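# Pry open a clipped cover with the trim tool

## Task

Use the trim tool to free every spring clip along the cover's front seam, so the cover pops open once the final clip lets go. Breaking any clip, pushing the tool with too much force, or jamming the tool into solid material rather than a slot each counts as failure. At the end the tool must be clear of the slots, and the open cover must stay that way on its own, not because the robot is holding it.

## Robot and tools

Robot: one Franka FR3 arm (seven joints) carrying a Robotiq 2F-140 two-finger gripper. There is only one arm, so every motion argument is a single row for that gripper. The trim tool is presumably held in or picked up by the gripper. A loose object may sometimes get a brief push from outside. Nothing may be knocked or placed off the table.

Frames: results report the gripper in the scene frame. Its origin is on the table top below the arm base, +z is up, and +y is to the left when facing along +x. end_effector_position (metres) is the point between the pads when closed. The fingertips stick out about 33 mm past it when closed and 9 mm when fully open, and closing pushes the tips about 24 mm further out, so leave room above surfaces. end_effector_quat_wxyz gives orientation. The fingers point along the gripper's +z axis and close along its y axis. The printed position can be off, more so at long reach, and the base may be tilted.

The row, used by both motion tools: 9 numbers, each in [-1, 1], in this order: dx, dy, dz, rx, ry, rz, position, force_limit, speed. The first six are an offset, not an absolute pose, in the gripper's own axes. It is measured from the gripper's measured pose at the start of the action, or for a call's first action from the last reported pose. A value of 1.0 means 0.6 m of translation or 180 degrees. rx, ry, rz together form one rotation vector. position: +1 is fully open (140 mm), about -0.8 is where the pads meet, and -1 closes until blocked. force_limit sets grip force: about 14 N at -1, 60 N at 0, 107 N at +1 for parts up to 40 mm wide. speed is finger speed: about 30 mm/s at -1, 140 at 0, 250 at +1.

execute_actions(actions): a list of actions run in order. Each action is a table of up to 15 rows, one per 1/30 s step, and a short table repeats its last row to fill 15 steps. Every row is measured from the action's start pose, not from the row before. An empty list only returns the state and images. Each step, the command is clipped to within 70 mm and 16 degrees of the measured pose. Large offsets therefore need several actions, and after an action the arm coasts at most to the last clipped pose. Position takes priority over orientation when both can't be reached.

move(target, speed, blocking): target is one 9-number row, an offset from the pose in the latest result that shows one. It gives a straight path to that pose. speed is in m/s, 0.002 to 0.5, default 0.25, and turning is capped at twice that in rad/s. Paths last 0.5 to 10 s. The path ignores obstacles, and the gripper can lag, drift or overshoot speed. Faster contact and a target further beyond the contact both mean harder pushes, so for prying, aim only slightly past the slot and move slowly. The finger values are sent at the start. The result adds a move: line: done, off_target, moving, held or fault, plus any limits (paced = clipped, held = steps blocked, after which it may lurch fast), and the distance to the target. With blocking=false the result comes after 0.5 s; use wait(0) to check, and wait or stop before sending more commands.

wait(seconds 0-10): holds the last command and returns a result. stop(): brakes a running move, which needs room. zoom_image(camera, region [x0,y0,x1,y1], at most 504x504 px): closer look at cam_high, cam_low or cam_wrist (each 896x504). show_instructions: the reference images. read_manual: licence texts only. finished_scene(scene): ends the scene for good and reports success. Call it only once the cover is open by itself and the tool is out of the slots.

Result lines: object_status is 0 moving, 1 blocked while opening, 2 blocked while closing (a grip), 3 at target or pads met. A grip needs 2. To grip harder, raise force_limit and change position by at least 0.01 (e.g. -1 to -0.98). position_measured is in counts, 3 open to 230 pads met. A 'pose unreachable' line means the clearance check altered the command. 'Hand target' is the pose the controller is driving toward. Joint torques and external torque estimates are noisy and include friction and held weight. MOTOR HOT warns of overheating, which leads to an OVER-TEMPERATURE FAULT braking stop.

Avoid a torque fault: contact torque at a joint's load limit (35, 35, 32, 30, 12, 12, 12 N m from base out) halts the arm for 10 s and drops the rest of the call. The wrist joints are weak, so lever gently. Joint ranges: waist ±2.744, shoulder ±1.784, upper arm roll ±2.901, elbow -3.042 to -0.152, forearm roll ±2.807, wrist pitch 0.544 to 4.517, wrist roll ±3.016 rad. The simulation runs on while the reply is being written, holding the last command. Camera calibrations are given per camera and may be slightly off.

Each tool is called after "Call:" as a command line: name --argument value for each argument, lists and objects as JSON in quotes; but a table of rows of numbers goes row by row, as --pt "numbers of a row", without its own name.

Reference images:

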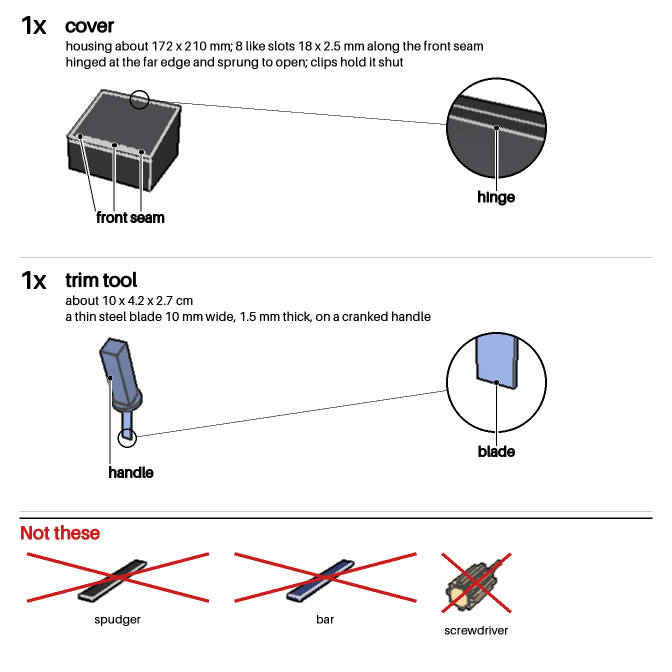

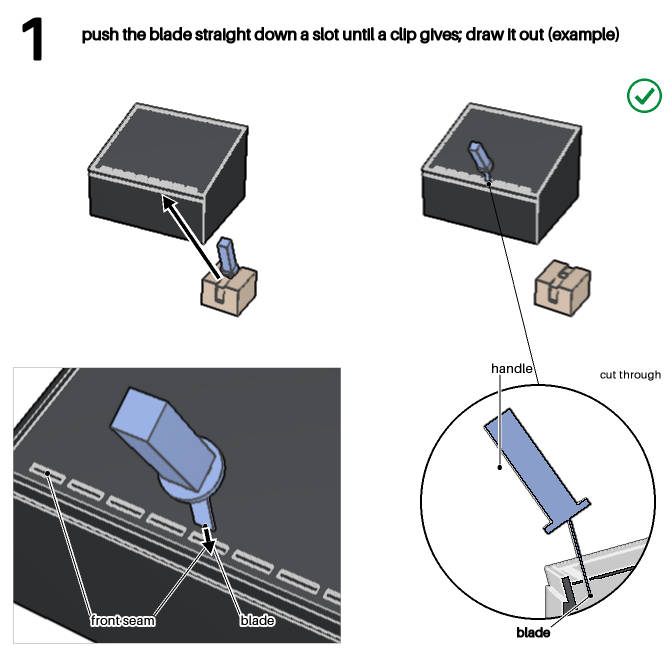

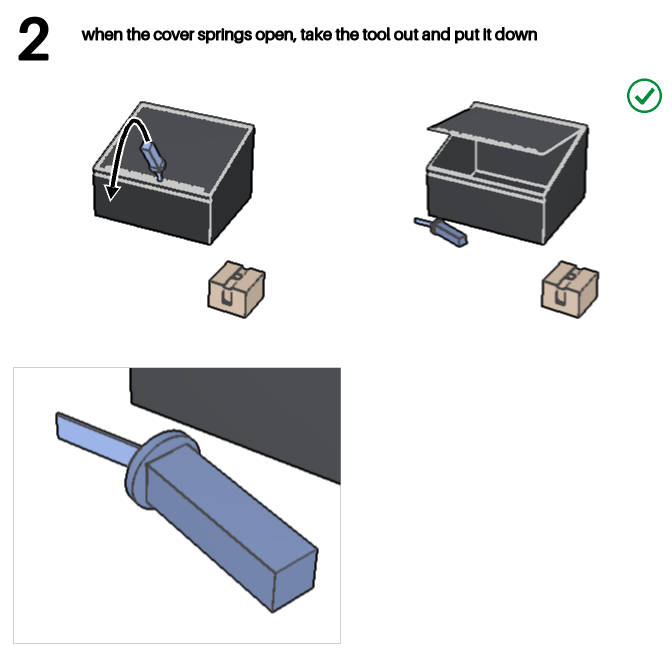

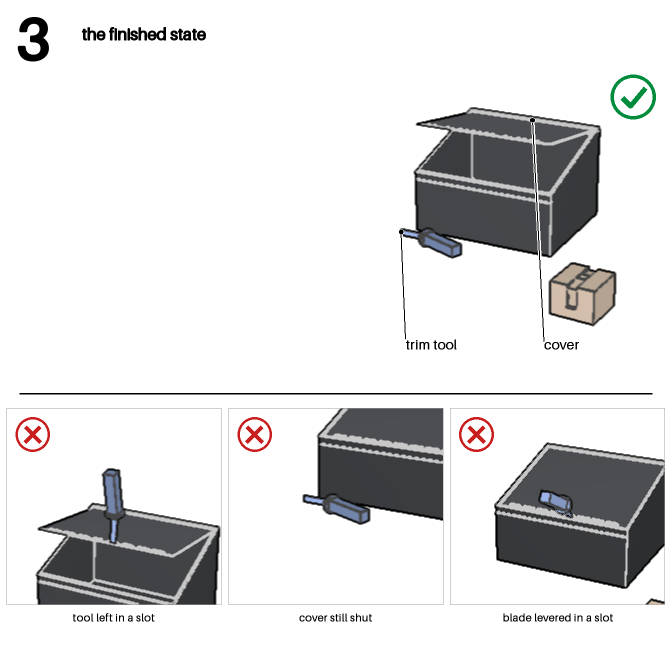

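## Session

Call:
execute_actions --actions '[]'

Scene clock: 0.00 s.
end_effector_position=(+0.2435, -0.1460, +0.3760) position_measured=3 object_status=3 end_effector_quat_wxyz=(+0.053, +0.924, -0.237, -0.296)
Joint positions: [-0.408 -0.269  0.008 -2.106 -0.162  1.241 -1.439]
Joint velocities: [ 0.    -0.001 -0.001  0.001 -0.    -0.001 -0.   ]
Joint torques (N m, as the joint torque sensors report them, + toward a larger angle): no reading
External joint torques (N m, as the arm's controller estimates them; a push from outside toward a larger angle lowers the number): no reading
Hand target: +0.244, -0.146, +0.376; +0.053, +0.924, -0.237, -0.296

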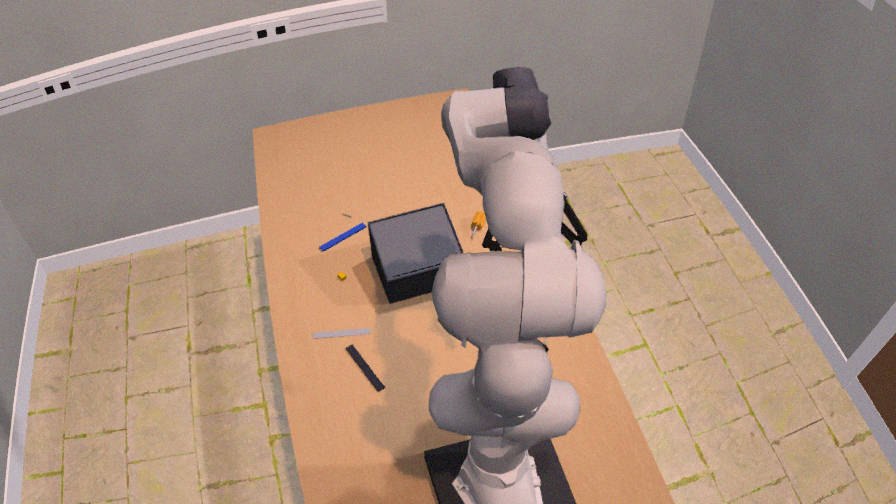

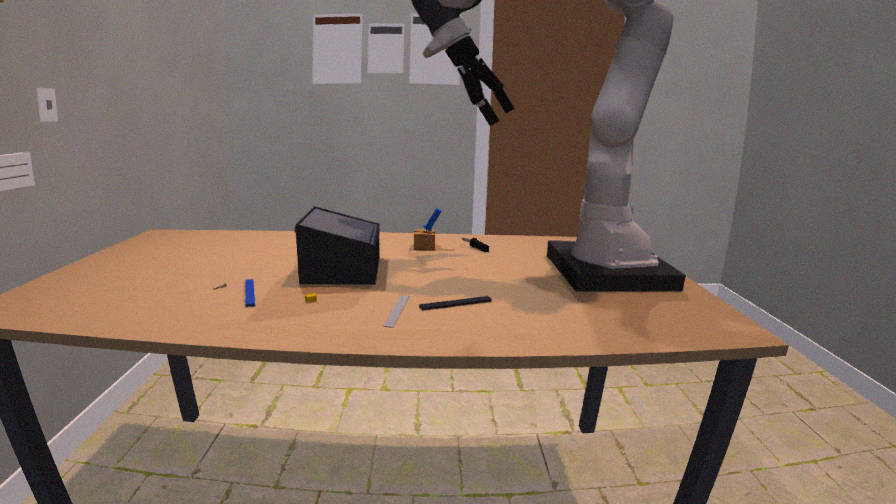

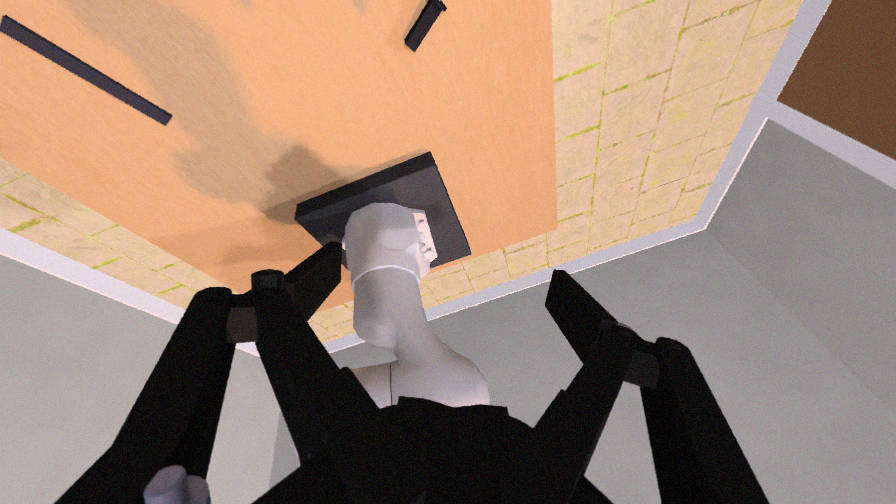

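Call:
zoom_image --camera "cam_low" --region '[270, 180, 510, 315]'

Call:
zoom_image --camera "cam_high" --region '[320, 180, 560, 315]'

Region (270, 180, 510, 315) of cam_low's 896x504 image, scaled by 2.100, with more detail than that image has; it fills the top 284 rows of this view, and the rest is white.

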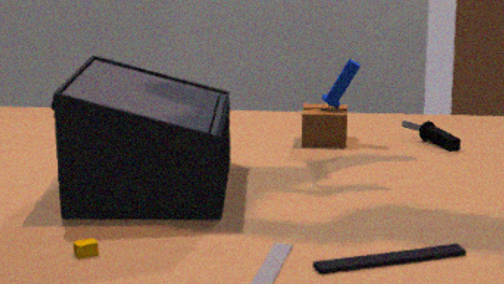

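Region (320, 180, 560, 315) of cam_high's 896x504 image, scaled by 2.100, with more detail than that image has; it fills the top 284 rows of this view, and the rest is white.

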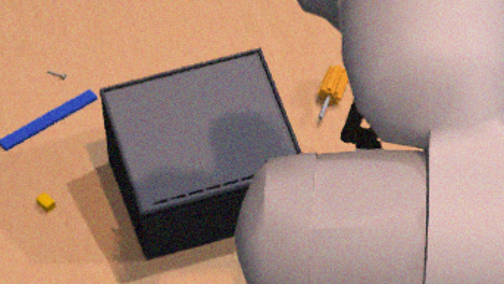

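Call:
move --target '[0.370,0.0887,-0.1163,0.0346,0.193,-0.1547,1,0,0]' --speed 0.2

Scene clock: 21.97 s.
end_effector_position=(+0.4197, -0.3006, +0.3330) position_measured=3 object_status=3 end_effector_quat_wxyz=(+0.001, +1.000, -0.008, -0.001)
Joint positions: [-0.378 -0.118 -0.275 -2.031 -0.03   1.906 -2.157]
Joint velocities: [-0.     0.001 -0.001  0.001  0.001  0.001 -0.03 ]
Joint torques (N m, as the joint torque sensors report them, + toward a larger angle): [  0.58 -25.06  -0.63  25.86   1.81   2.9   -0.38]
External joint torques (N m, as the arm's controller estimates them; a push from outside toward a larger angle lowers the number): [ 0.72  1.76 -1.37  1.49  0.96  0.4  -0.38]
Hand target: +0.422, -0.301, +0.333; +0.001, +1.000, -0.001, +0.002
Off the commanded pose: 0.003 m, 1 deg.
move: done
camera_calibration (this result's frames):
cam_wrist: T_world_to_cam=[[0.113106, -0.99335, 0.0215054, -0.351688], [-0.942338, -0.100386, 0.319251, 0.27559], [-0.31497, -0.0563746, -0.947426, 0.625917], [0, 0, 0, 1]] pos_world=[0.496622, -0.286398, 0.51259]

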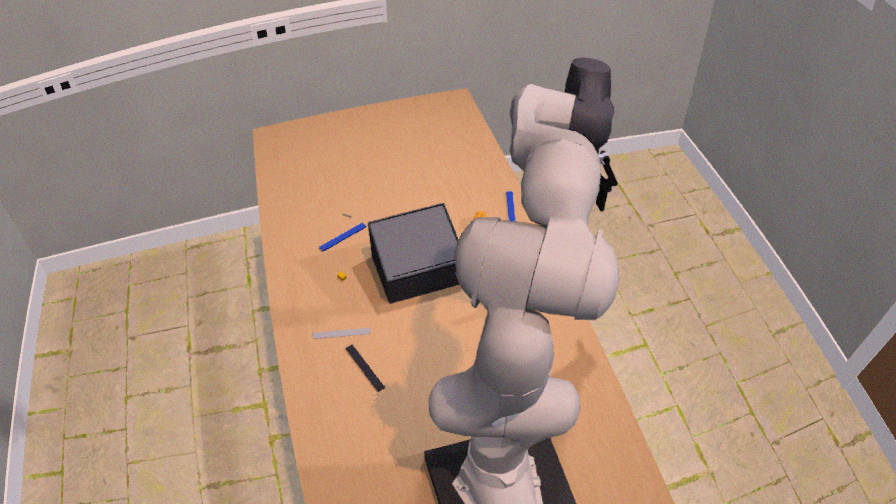

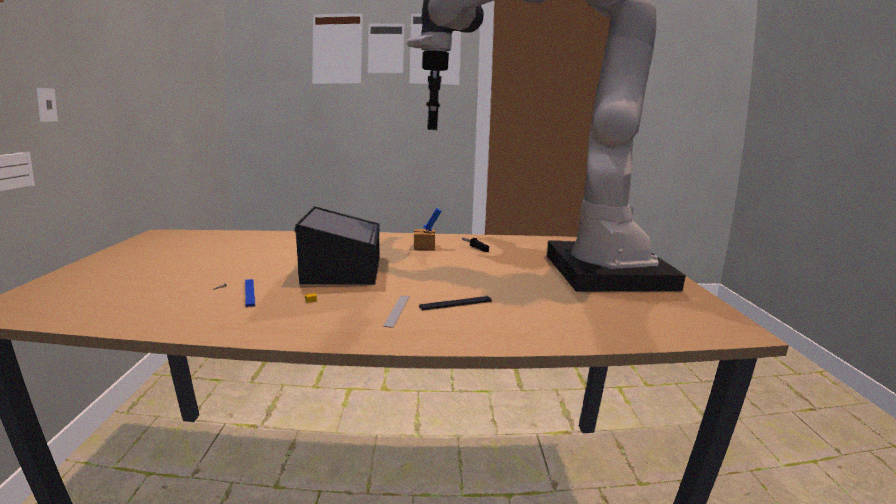

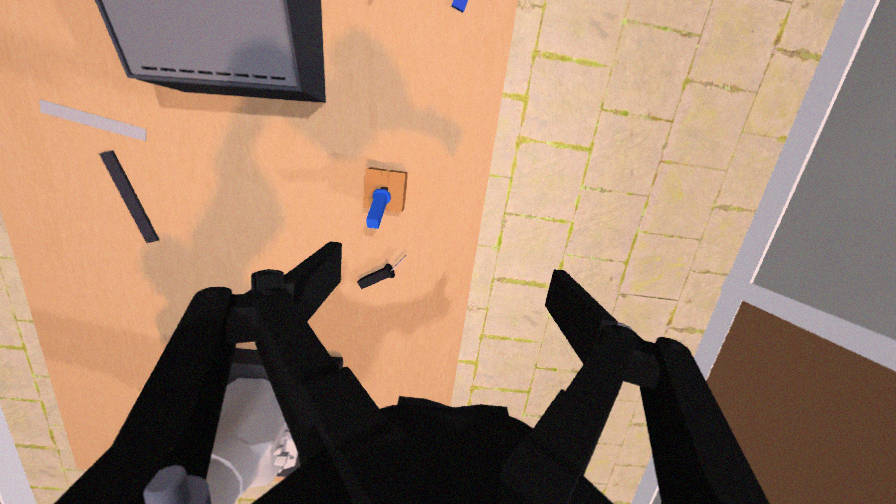

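Call:
zoom_image --camera "cam_wrist" --region '[320, 150, 460, 300]'

Call:
zoom_image --camera "cam_wrist" --region '[80, 0, 340, 120]'

Region (320, 150, 460, 300) of cam_wrist's 896x504 image, scaled by 3.360, with more detail than that image has; it fills the left 470 columns of this view, and the rest is white.

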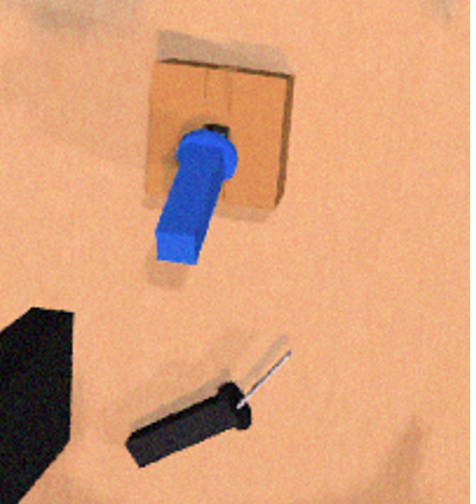

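Region (80, 0, 340, 120) of cam_wrist's 896x504 image, scaled by 1.938, with more detail than that image has; it fills the top 233 rows of this view, and the rest is white.

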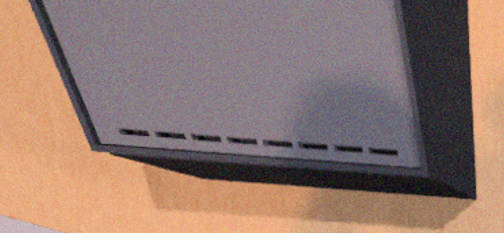

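Call:
move --target '[-0.033,-0.151,0.188,0,0,-0.005,1,0,0]' --speed 0.2

Scene clock: 29.43 s.
end_effector_position=(+0.3982, -0.2113, +0.2176) position_measured=3 object_status=3 end_effector_quat_wxyz=(-0.001, +1.000, +0.004, -0.004)
Joint positions: [-0.35  -0.207 -0.178 -2.432 -0.039  2.208 -2.041]
Joint velocities: [ 0.    -0.    -0.    -0.002 -0.001  0.012  0.023]
Joint torques (N m, as the joint torque sensors report them, + toward a larger angle): [ -1.73 -24.32   1.6   23.12  -0.17   2.89   0.5 ]
External joint torques (N m, as the arm's controller estimates them; a push from outside toward a larger angle lowers the number): [-1.51 -1.54  1.08  0.29 -0.89  0.42  0.5 ]
Hand target: +0.399, -0.213, +0.219; +0.002, +1.000, -0.002, -0.002
Off the commanded pose: 0.004 m, 1 deg.
move: off_target
camera_calibration (this result's frames):
cam_wrist: T_world_to_cam=[[0.135985, -0.99058, 0.0161314, -0.26541], [-0.937236, -0.12335, 0.326149, 0.292809], [-0.321087, -0.0594701, -0.945181, 0.516089], [0, 0, 0, 1]] pos_world=[0.476232, -0.1961, 0.39658]

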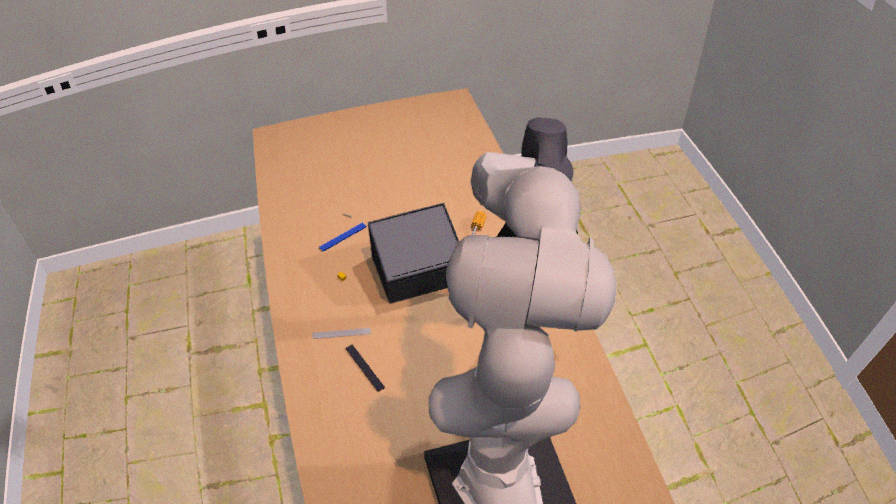

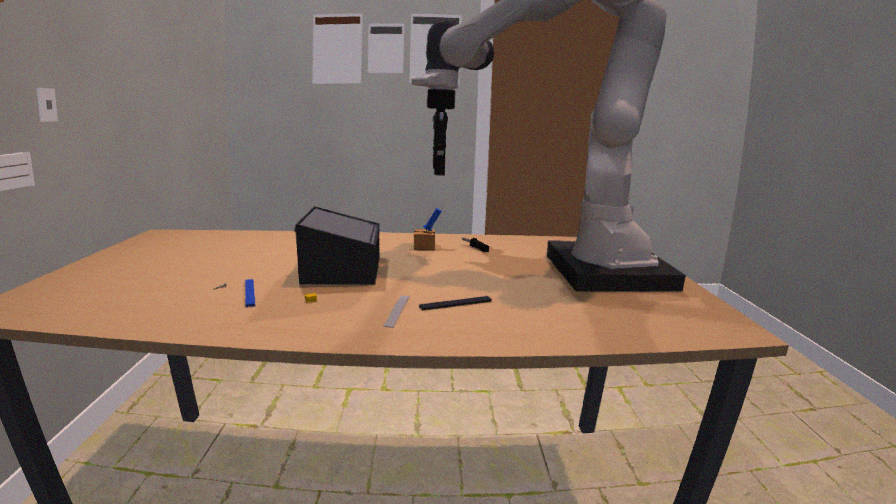

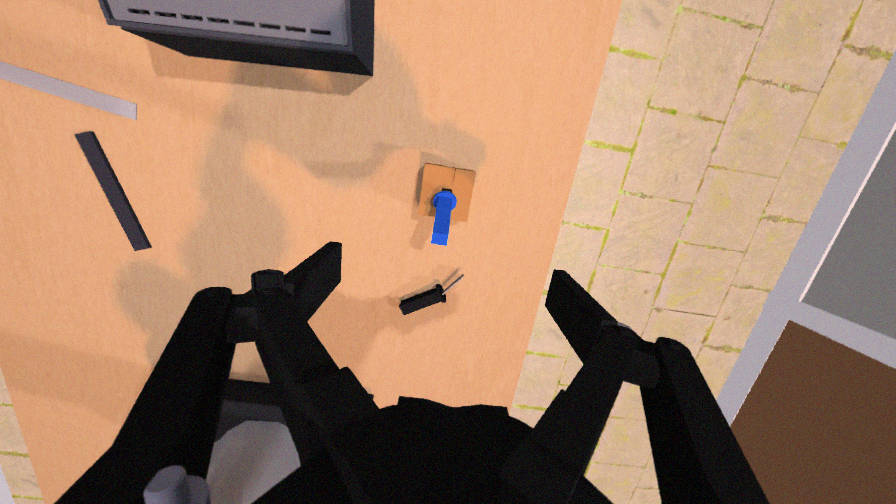

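Call:
zoom_image --camera "cam_wrist" --region '[395, 150, 495, 260]'

Call:
zoom_image --camera "cam_low" --region '[390, 150, 490, 260]'

Region (395, 150, 495, 260) of cam_wrist's 896x504 image, scaled by 4.582, with more detail than that image has; it fills the left 458 columns of this view, and the rest is white.

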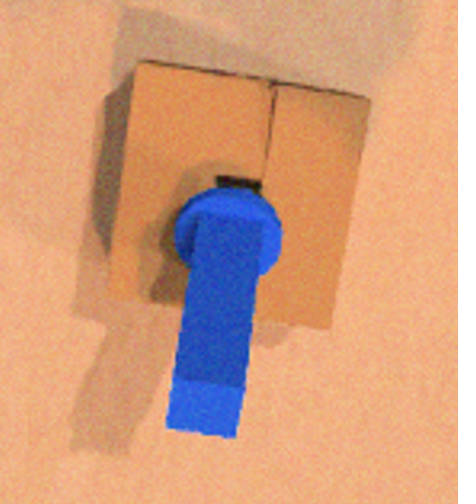

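Region (390, 150, 490, 260) of cam_low's 896x504 image, scaled by 4.582, with more detail than that image has; it fills the left 458 columns of this view, and the rest is white.

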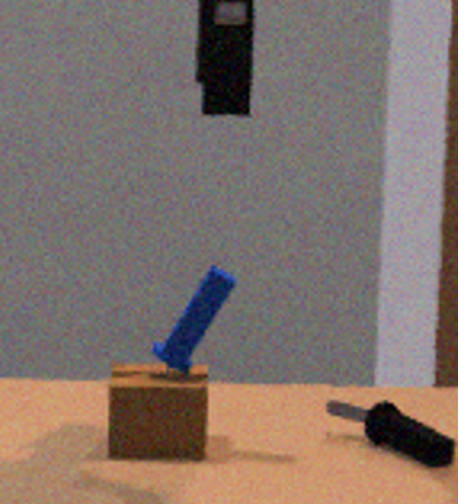

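Call:
move --target '[0.0063,-0.01,0.11,0,0.002,0.011,-0.2,0,0]' --speed 0.1

Call:
zoom_image --camera "cam_low" --region '[390, 150, 490, 260]'

Scene clock: 61.77 s.
end_effector_position=(+0.3989, -0.2087, +0.1528) position_measured=154 object_status=3 end_effector_quat_wxyz=(+0.001, +1.000, -0.012, -0.003)
Joint positions: [-0.348 -0.1   -0.177 -2.51  -0.021  2.395 -2.018]
Joint velocities: [-0.001  0.001 -0.001  0.     0.     0.012  0.004]
Joint torques (N m, as the joint torque sensors report them, + toward a larger angle): [  0.94 -23.18   1.25  21.66   1.66   2.99   0.41]
External joint torques (N m, as the arm's controller estimates them; a push from outside toward a larger angle lowers the number): [1.21 1.59 1.16 0.6  1.05 0.51 0.41]
Hand target: +0.401, -0.207, +0.152; +0.000, +1.000, -0.015, -0.002
Off the commanded pose: 0.005 m, 0 deg.
move: off_target
camera_calibration (this result's frames):
cam_wrist: T_world_to_cam=[[0.105676, -0.994202, 0.0198804, -0.251172], [-0.941269, -0.0935619, 0.324435, 0.323006], [-0.320694, -0.0529977, -0.945699, 0.456504], [0, 0, 0, 1]] pos_world=[0.476977, -0.195301, 0.331915]

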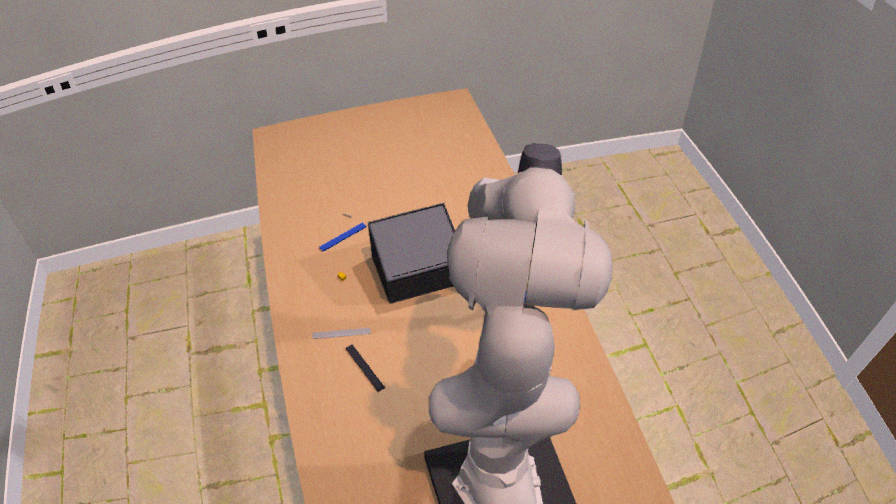

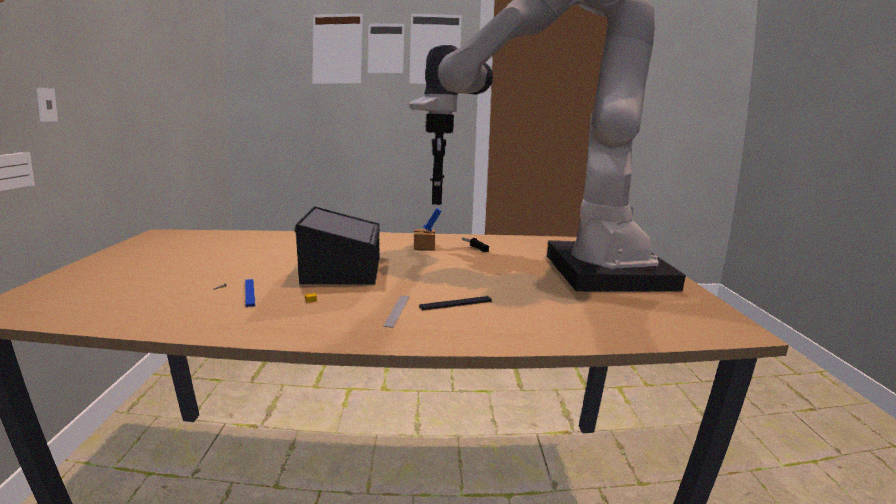

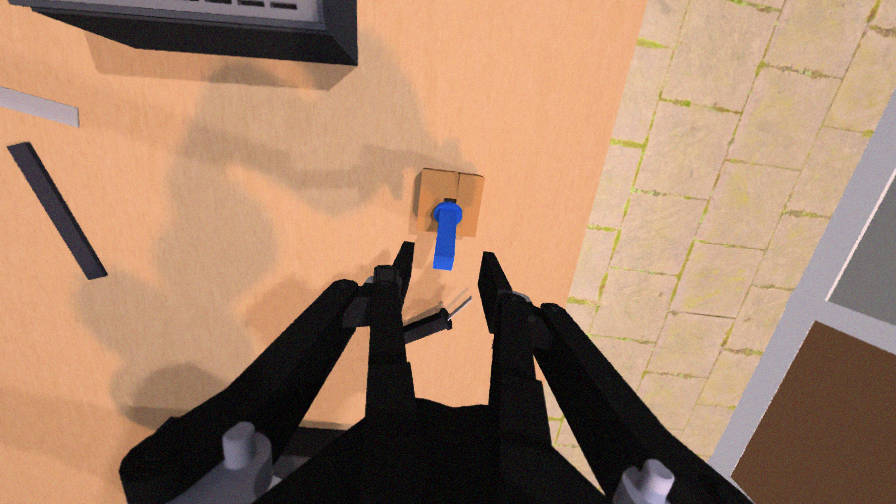

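Region (390, 150, 490, 260) of cam_low's 896x504 image, scaled by 4.582, with more detail than that image has; it fills the left 458 columns of this view, and the rest is white.

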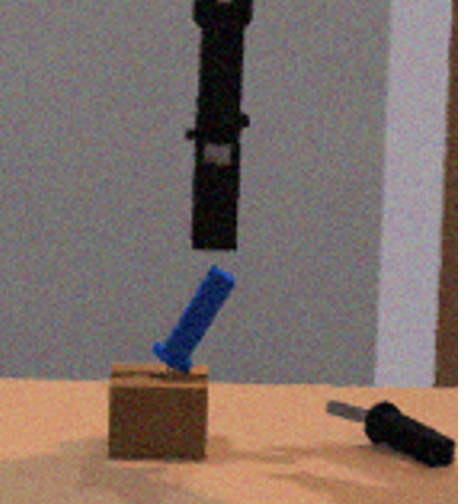

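Call:
move --target '[0.009,-0.006,0.099,0,0.002,0,-0.2,0,0]' --speed 0.05

Call:
zoom_image --camera "cam_low" --region '[390, 150, 490, 260]'

Call:
zoom_image --camera "cam_wrist" --region '[370, 170, 530, 330]'

Scene clock: 67.53 s.
end_effector_position=(+0.4020, -0.2087, +0.0947) position_measured=154 object_status=3 end_effector_quat_wxyz=(+0.003, +1.000, -0.017, -0.002)
Joint positions: [-0.343  0.037 -0.174 -2.539  0.014  2.562 -2.028]
Joint velocities: [-0.001 -0.     0.     0.001  0.003  0.011 -0.005]
Joint torques (N m, as the joint torque sensors report them, + toward a larger angle): [  0.76 -25.76   0.75  19.45   1.62   2.96  -0.28]
External joint torques (N m, as the arm's controller estimates them; a push from outside toward a larger angle lowers the number): [ 1.01  1.72  1.13  0.41  1.12  0.45 -0.28]
Hand target: +0.404, -0.207, +0.094; +0.002, +1.000, -0.012, -0.001
Off the commanded pose: 0.004 m, 1 deg.
move: off_target
camera_calibration (this result's frames):
cam_wrist: T_world_to_cam=[[0.0954266, -0.99515, 0.0238879, -0.24678], [-0.942945, -0.0826787, 0.32252, 0.347864], [-0.318981, -0.053302, -0.946261, 0.401857], [0, 0, 0, 1]] pos_world=[0.479751, -0.195402, 0.273963]

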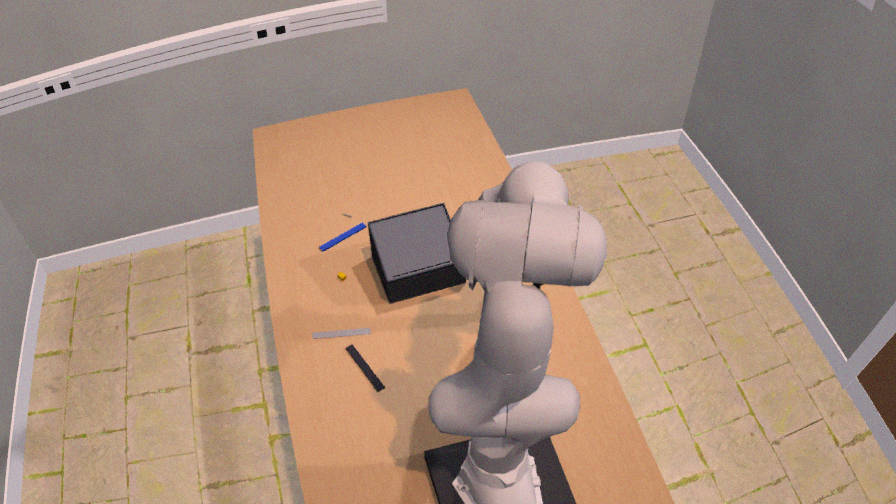

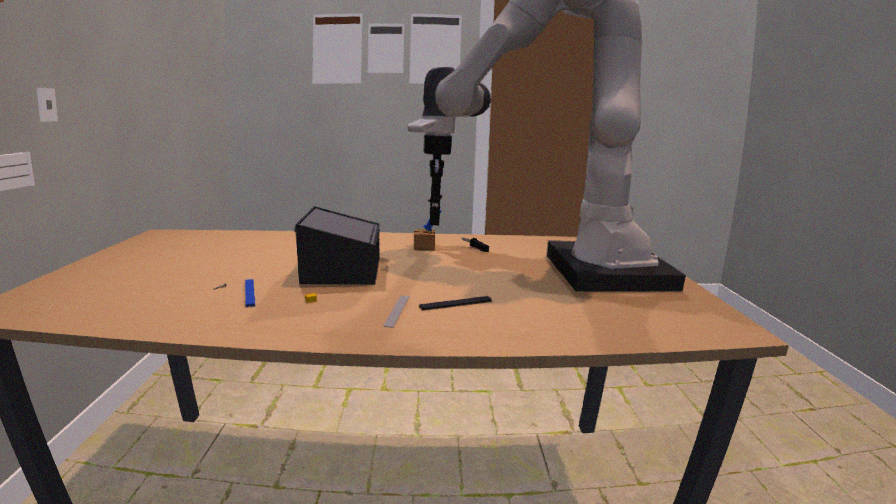

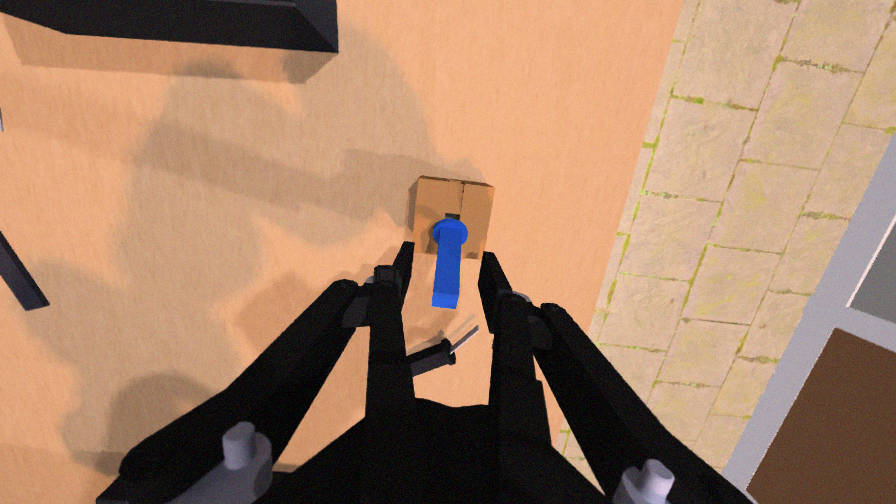

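Region (390, 150, 490, 260) of cam_low's 896x504 image, scaled by 4.582, with more detail than that image has; it fills the left 458 columns of this view, and the rest is white.

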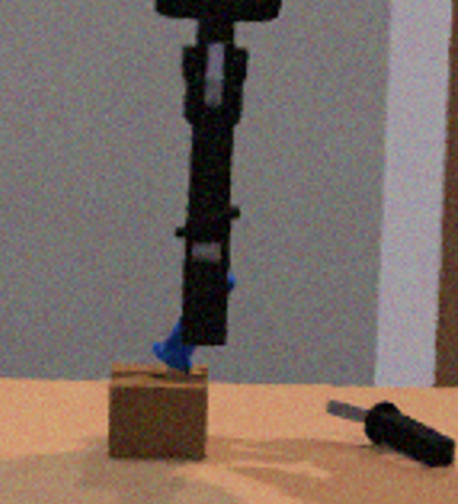

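Region (370, 170, 530, 330) of cam_wrist's 896x504 image, scaled by 3.150, with more detail than that image has.

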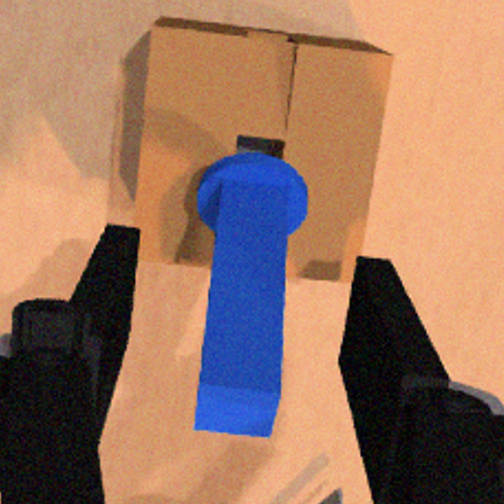

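Call:
execute_actions --actions '[[[0,0,0,0,0,0,-1,0.8,-0.6]],[[0,0,0,0,0,0,-1,0.8,-0.6]]]'

Call:
zoom_image --camera "cam_wrist" --region '[370, 170, 530, 330]'

Scene clock: 74.13 s.
end_effector_position=(+0.4026, -0.2089, +0.0949) position_measured=212 object_status=2 end_effector_quat_wxyz=(+0.003, +1.000, -0.016, -0.001)
Joint positions: [-0.343  0.037 -0.174 -2.539  0.014  2.564 -2.029]
Joint velocities: [-0.     0.001 -0.001  0.001  0.    -0.001  0.001]
Joint torques (N m, as the joint torque sensors report them, + toward a larger angle): [ -0.52 -27.36  -0.69  19.8    0.59   2.4    0.14]
External joint torques (N m, as the arm's controller estimates them; a push from outside toward a larger angle lowers the number): [-0.28  0.07 -0.32  0.79  0.09 -0.11  0.14]
External joint torques at the end of the 1st action: [-0.02  0.52 -0.44  0.55  0.06 -0.42  0.21]
Hand target: +0.403, -0.209, +0.095; +0.003, +1.000, -0.016, -0.001
Off the commanded pose: 0.000 m, 0 deg.
camera_calibration (this result's frames):
cam_wrist: T_world_to_cam=[[0.0968456, -0.99499, 0.0247993, -0.247662], [-0.943378, -0.0838224, 0.320955, 0.348437], [-0.317268, -0.0544781, -0.94677, 0.401307], [0, 0, 0, 1]] pos_world=[0.480014, -0.195352, 0.274255]

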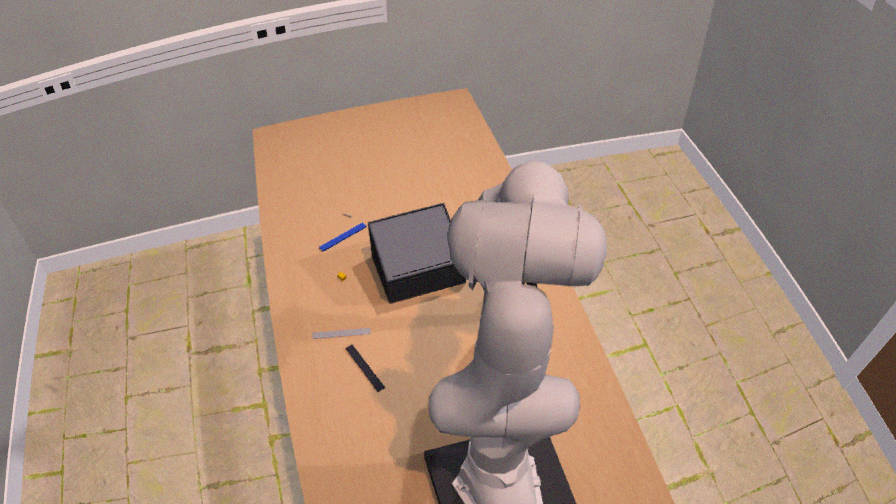

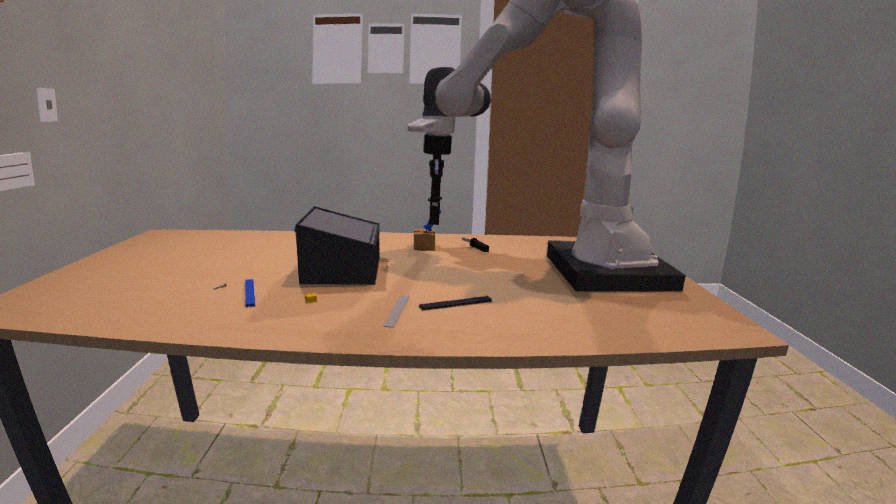

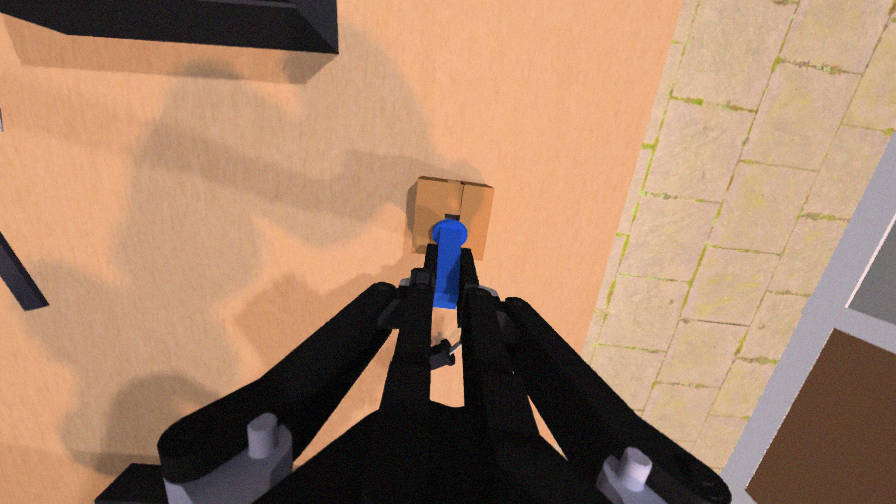

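Region (370, 170, 530, 330) of cam_wrist's 896x504 image, scaled by 3.150, with more detail than that image has.

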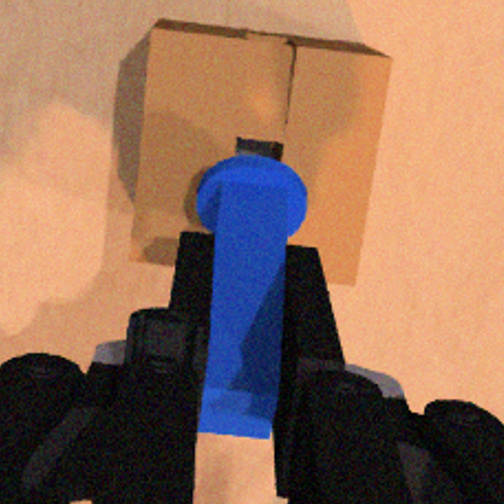

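Call:
move --target '[-0.006,0,-0.1,0,0,0,-1,0.8,-0.6]' --speed 0.04

Call:
zoom_image --camera "cam_low" --region '[390, 150, 490, 260]'

Call:
zoom_image --camera "cam_wrist" --region '[370, 170, 530, 330]'

Scene clock: 78.80 s.
end_effector_position=(+0.4006, -0.2056, +0.1532) position_measured=212 object_status=2 end_effector_quat_wxyz=(+0.001, +1.000, -0.012, +0.000)
Joint positions: [-0.345 -0.105 -0.174 -2.516 -0.017  2.403 -2.014]
Joint velocities: [-0.    -0.    -0.     0.001 -0.    -0.012  0.003]
Joint torques (N m, as the joint torque sensors report them, + toward a larger angle): [ -1.63 -26.23  -0.57  22.63  -0.25   1.88   0.54]
External joint torques (N m, as the arm's controller estimates them; a push from outside toward a larger angle lowers the number): [-1.41 -1.49 -0.72  1.41 -0.86 -0.65  0.54]
Hand target: +0.399, -0.207, +0.154; +0.002, +1.000, -0.015, -0.001
Off the commanded pose: 0.004 m, 1 deg.
move: off_target
camera_calibration (this result's frames):
cam_wrist: T_world_to_cam=[[0.105301, -0.994222, 0.0208332, -0.24828], [-0.943658, -0.0932923, 0.317499, 0.3268], [-0.313721, -0.0530922, -0.94803, 0.455155], [0, 0, 0, 1]] pos_world=[0.477323, -0.192193, 0.332914]

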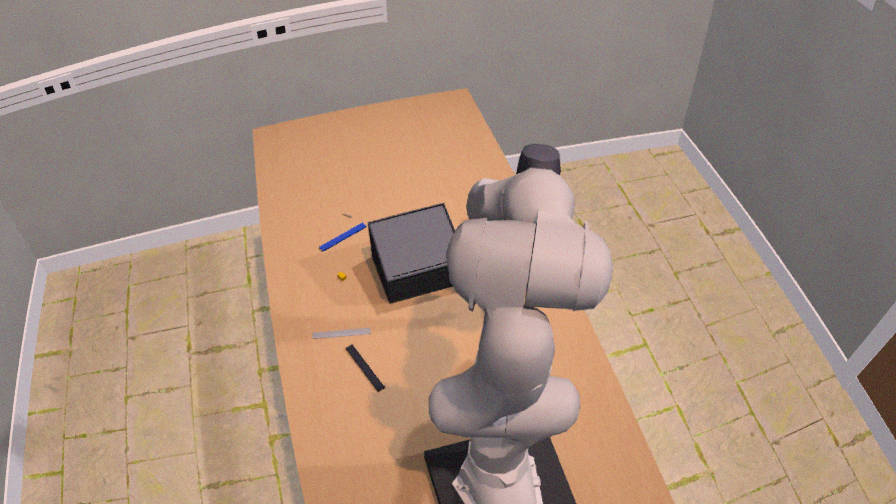

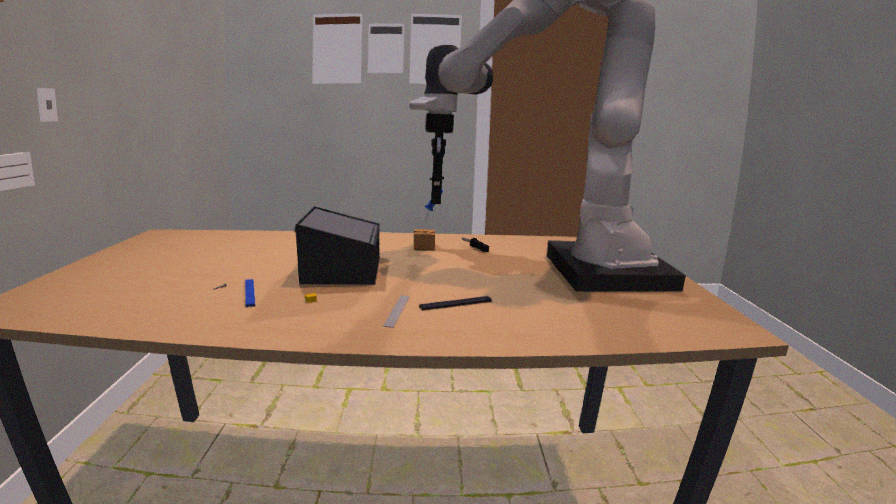

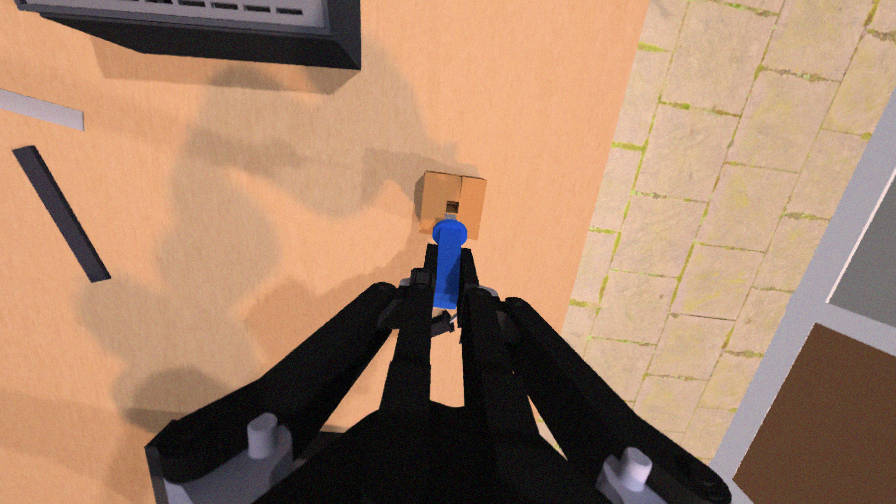

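Region (390, 150, 490, 260) of cam_low's 896x504 image, scaled by 4.582, with more detail than that image has; it fills the left 458 columns of this view, and the rest is white.

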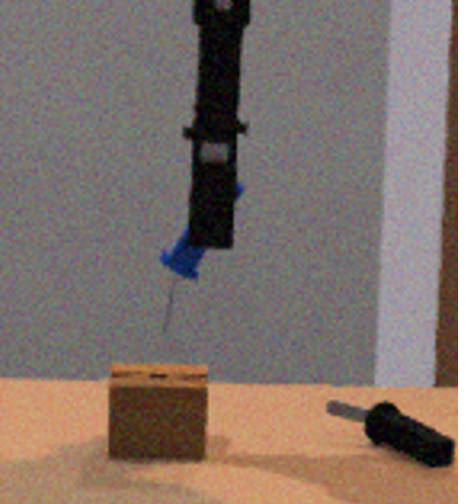

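Region (370, 170, 530, 330) of cam_wrist's 896x504 image, scaled by 3.150, with more detail than that image has.

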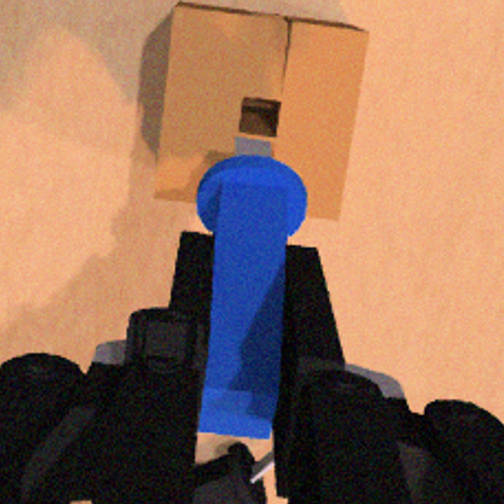

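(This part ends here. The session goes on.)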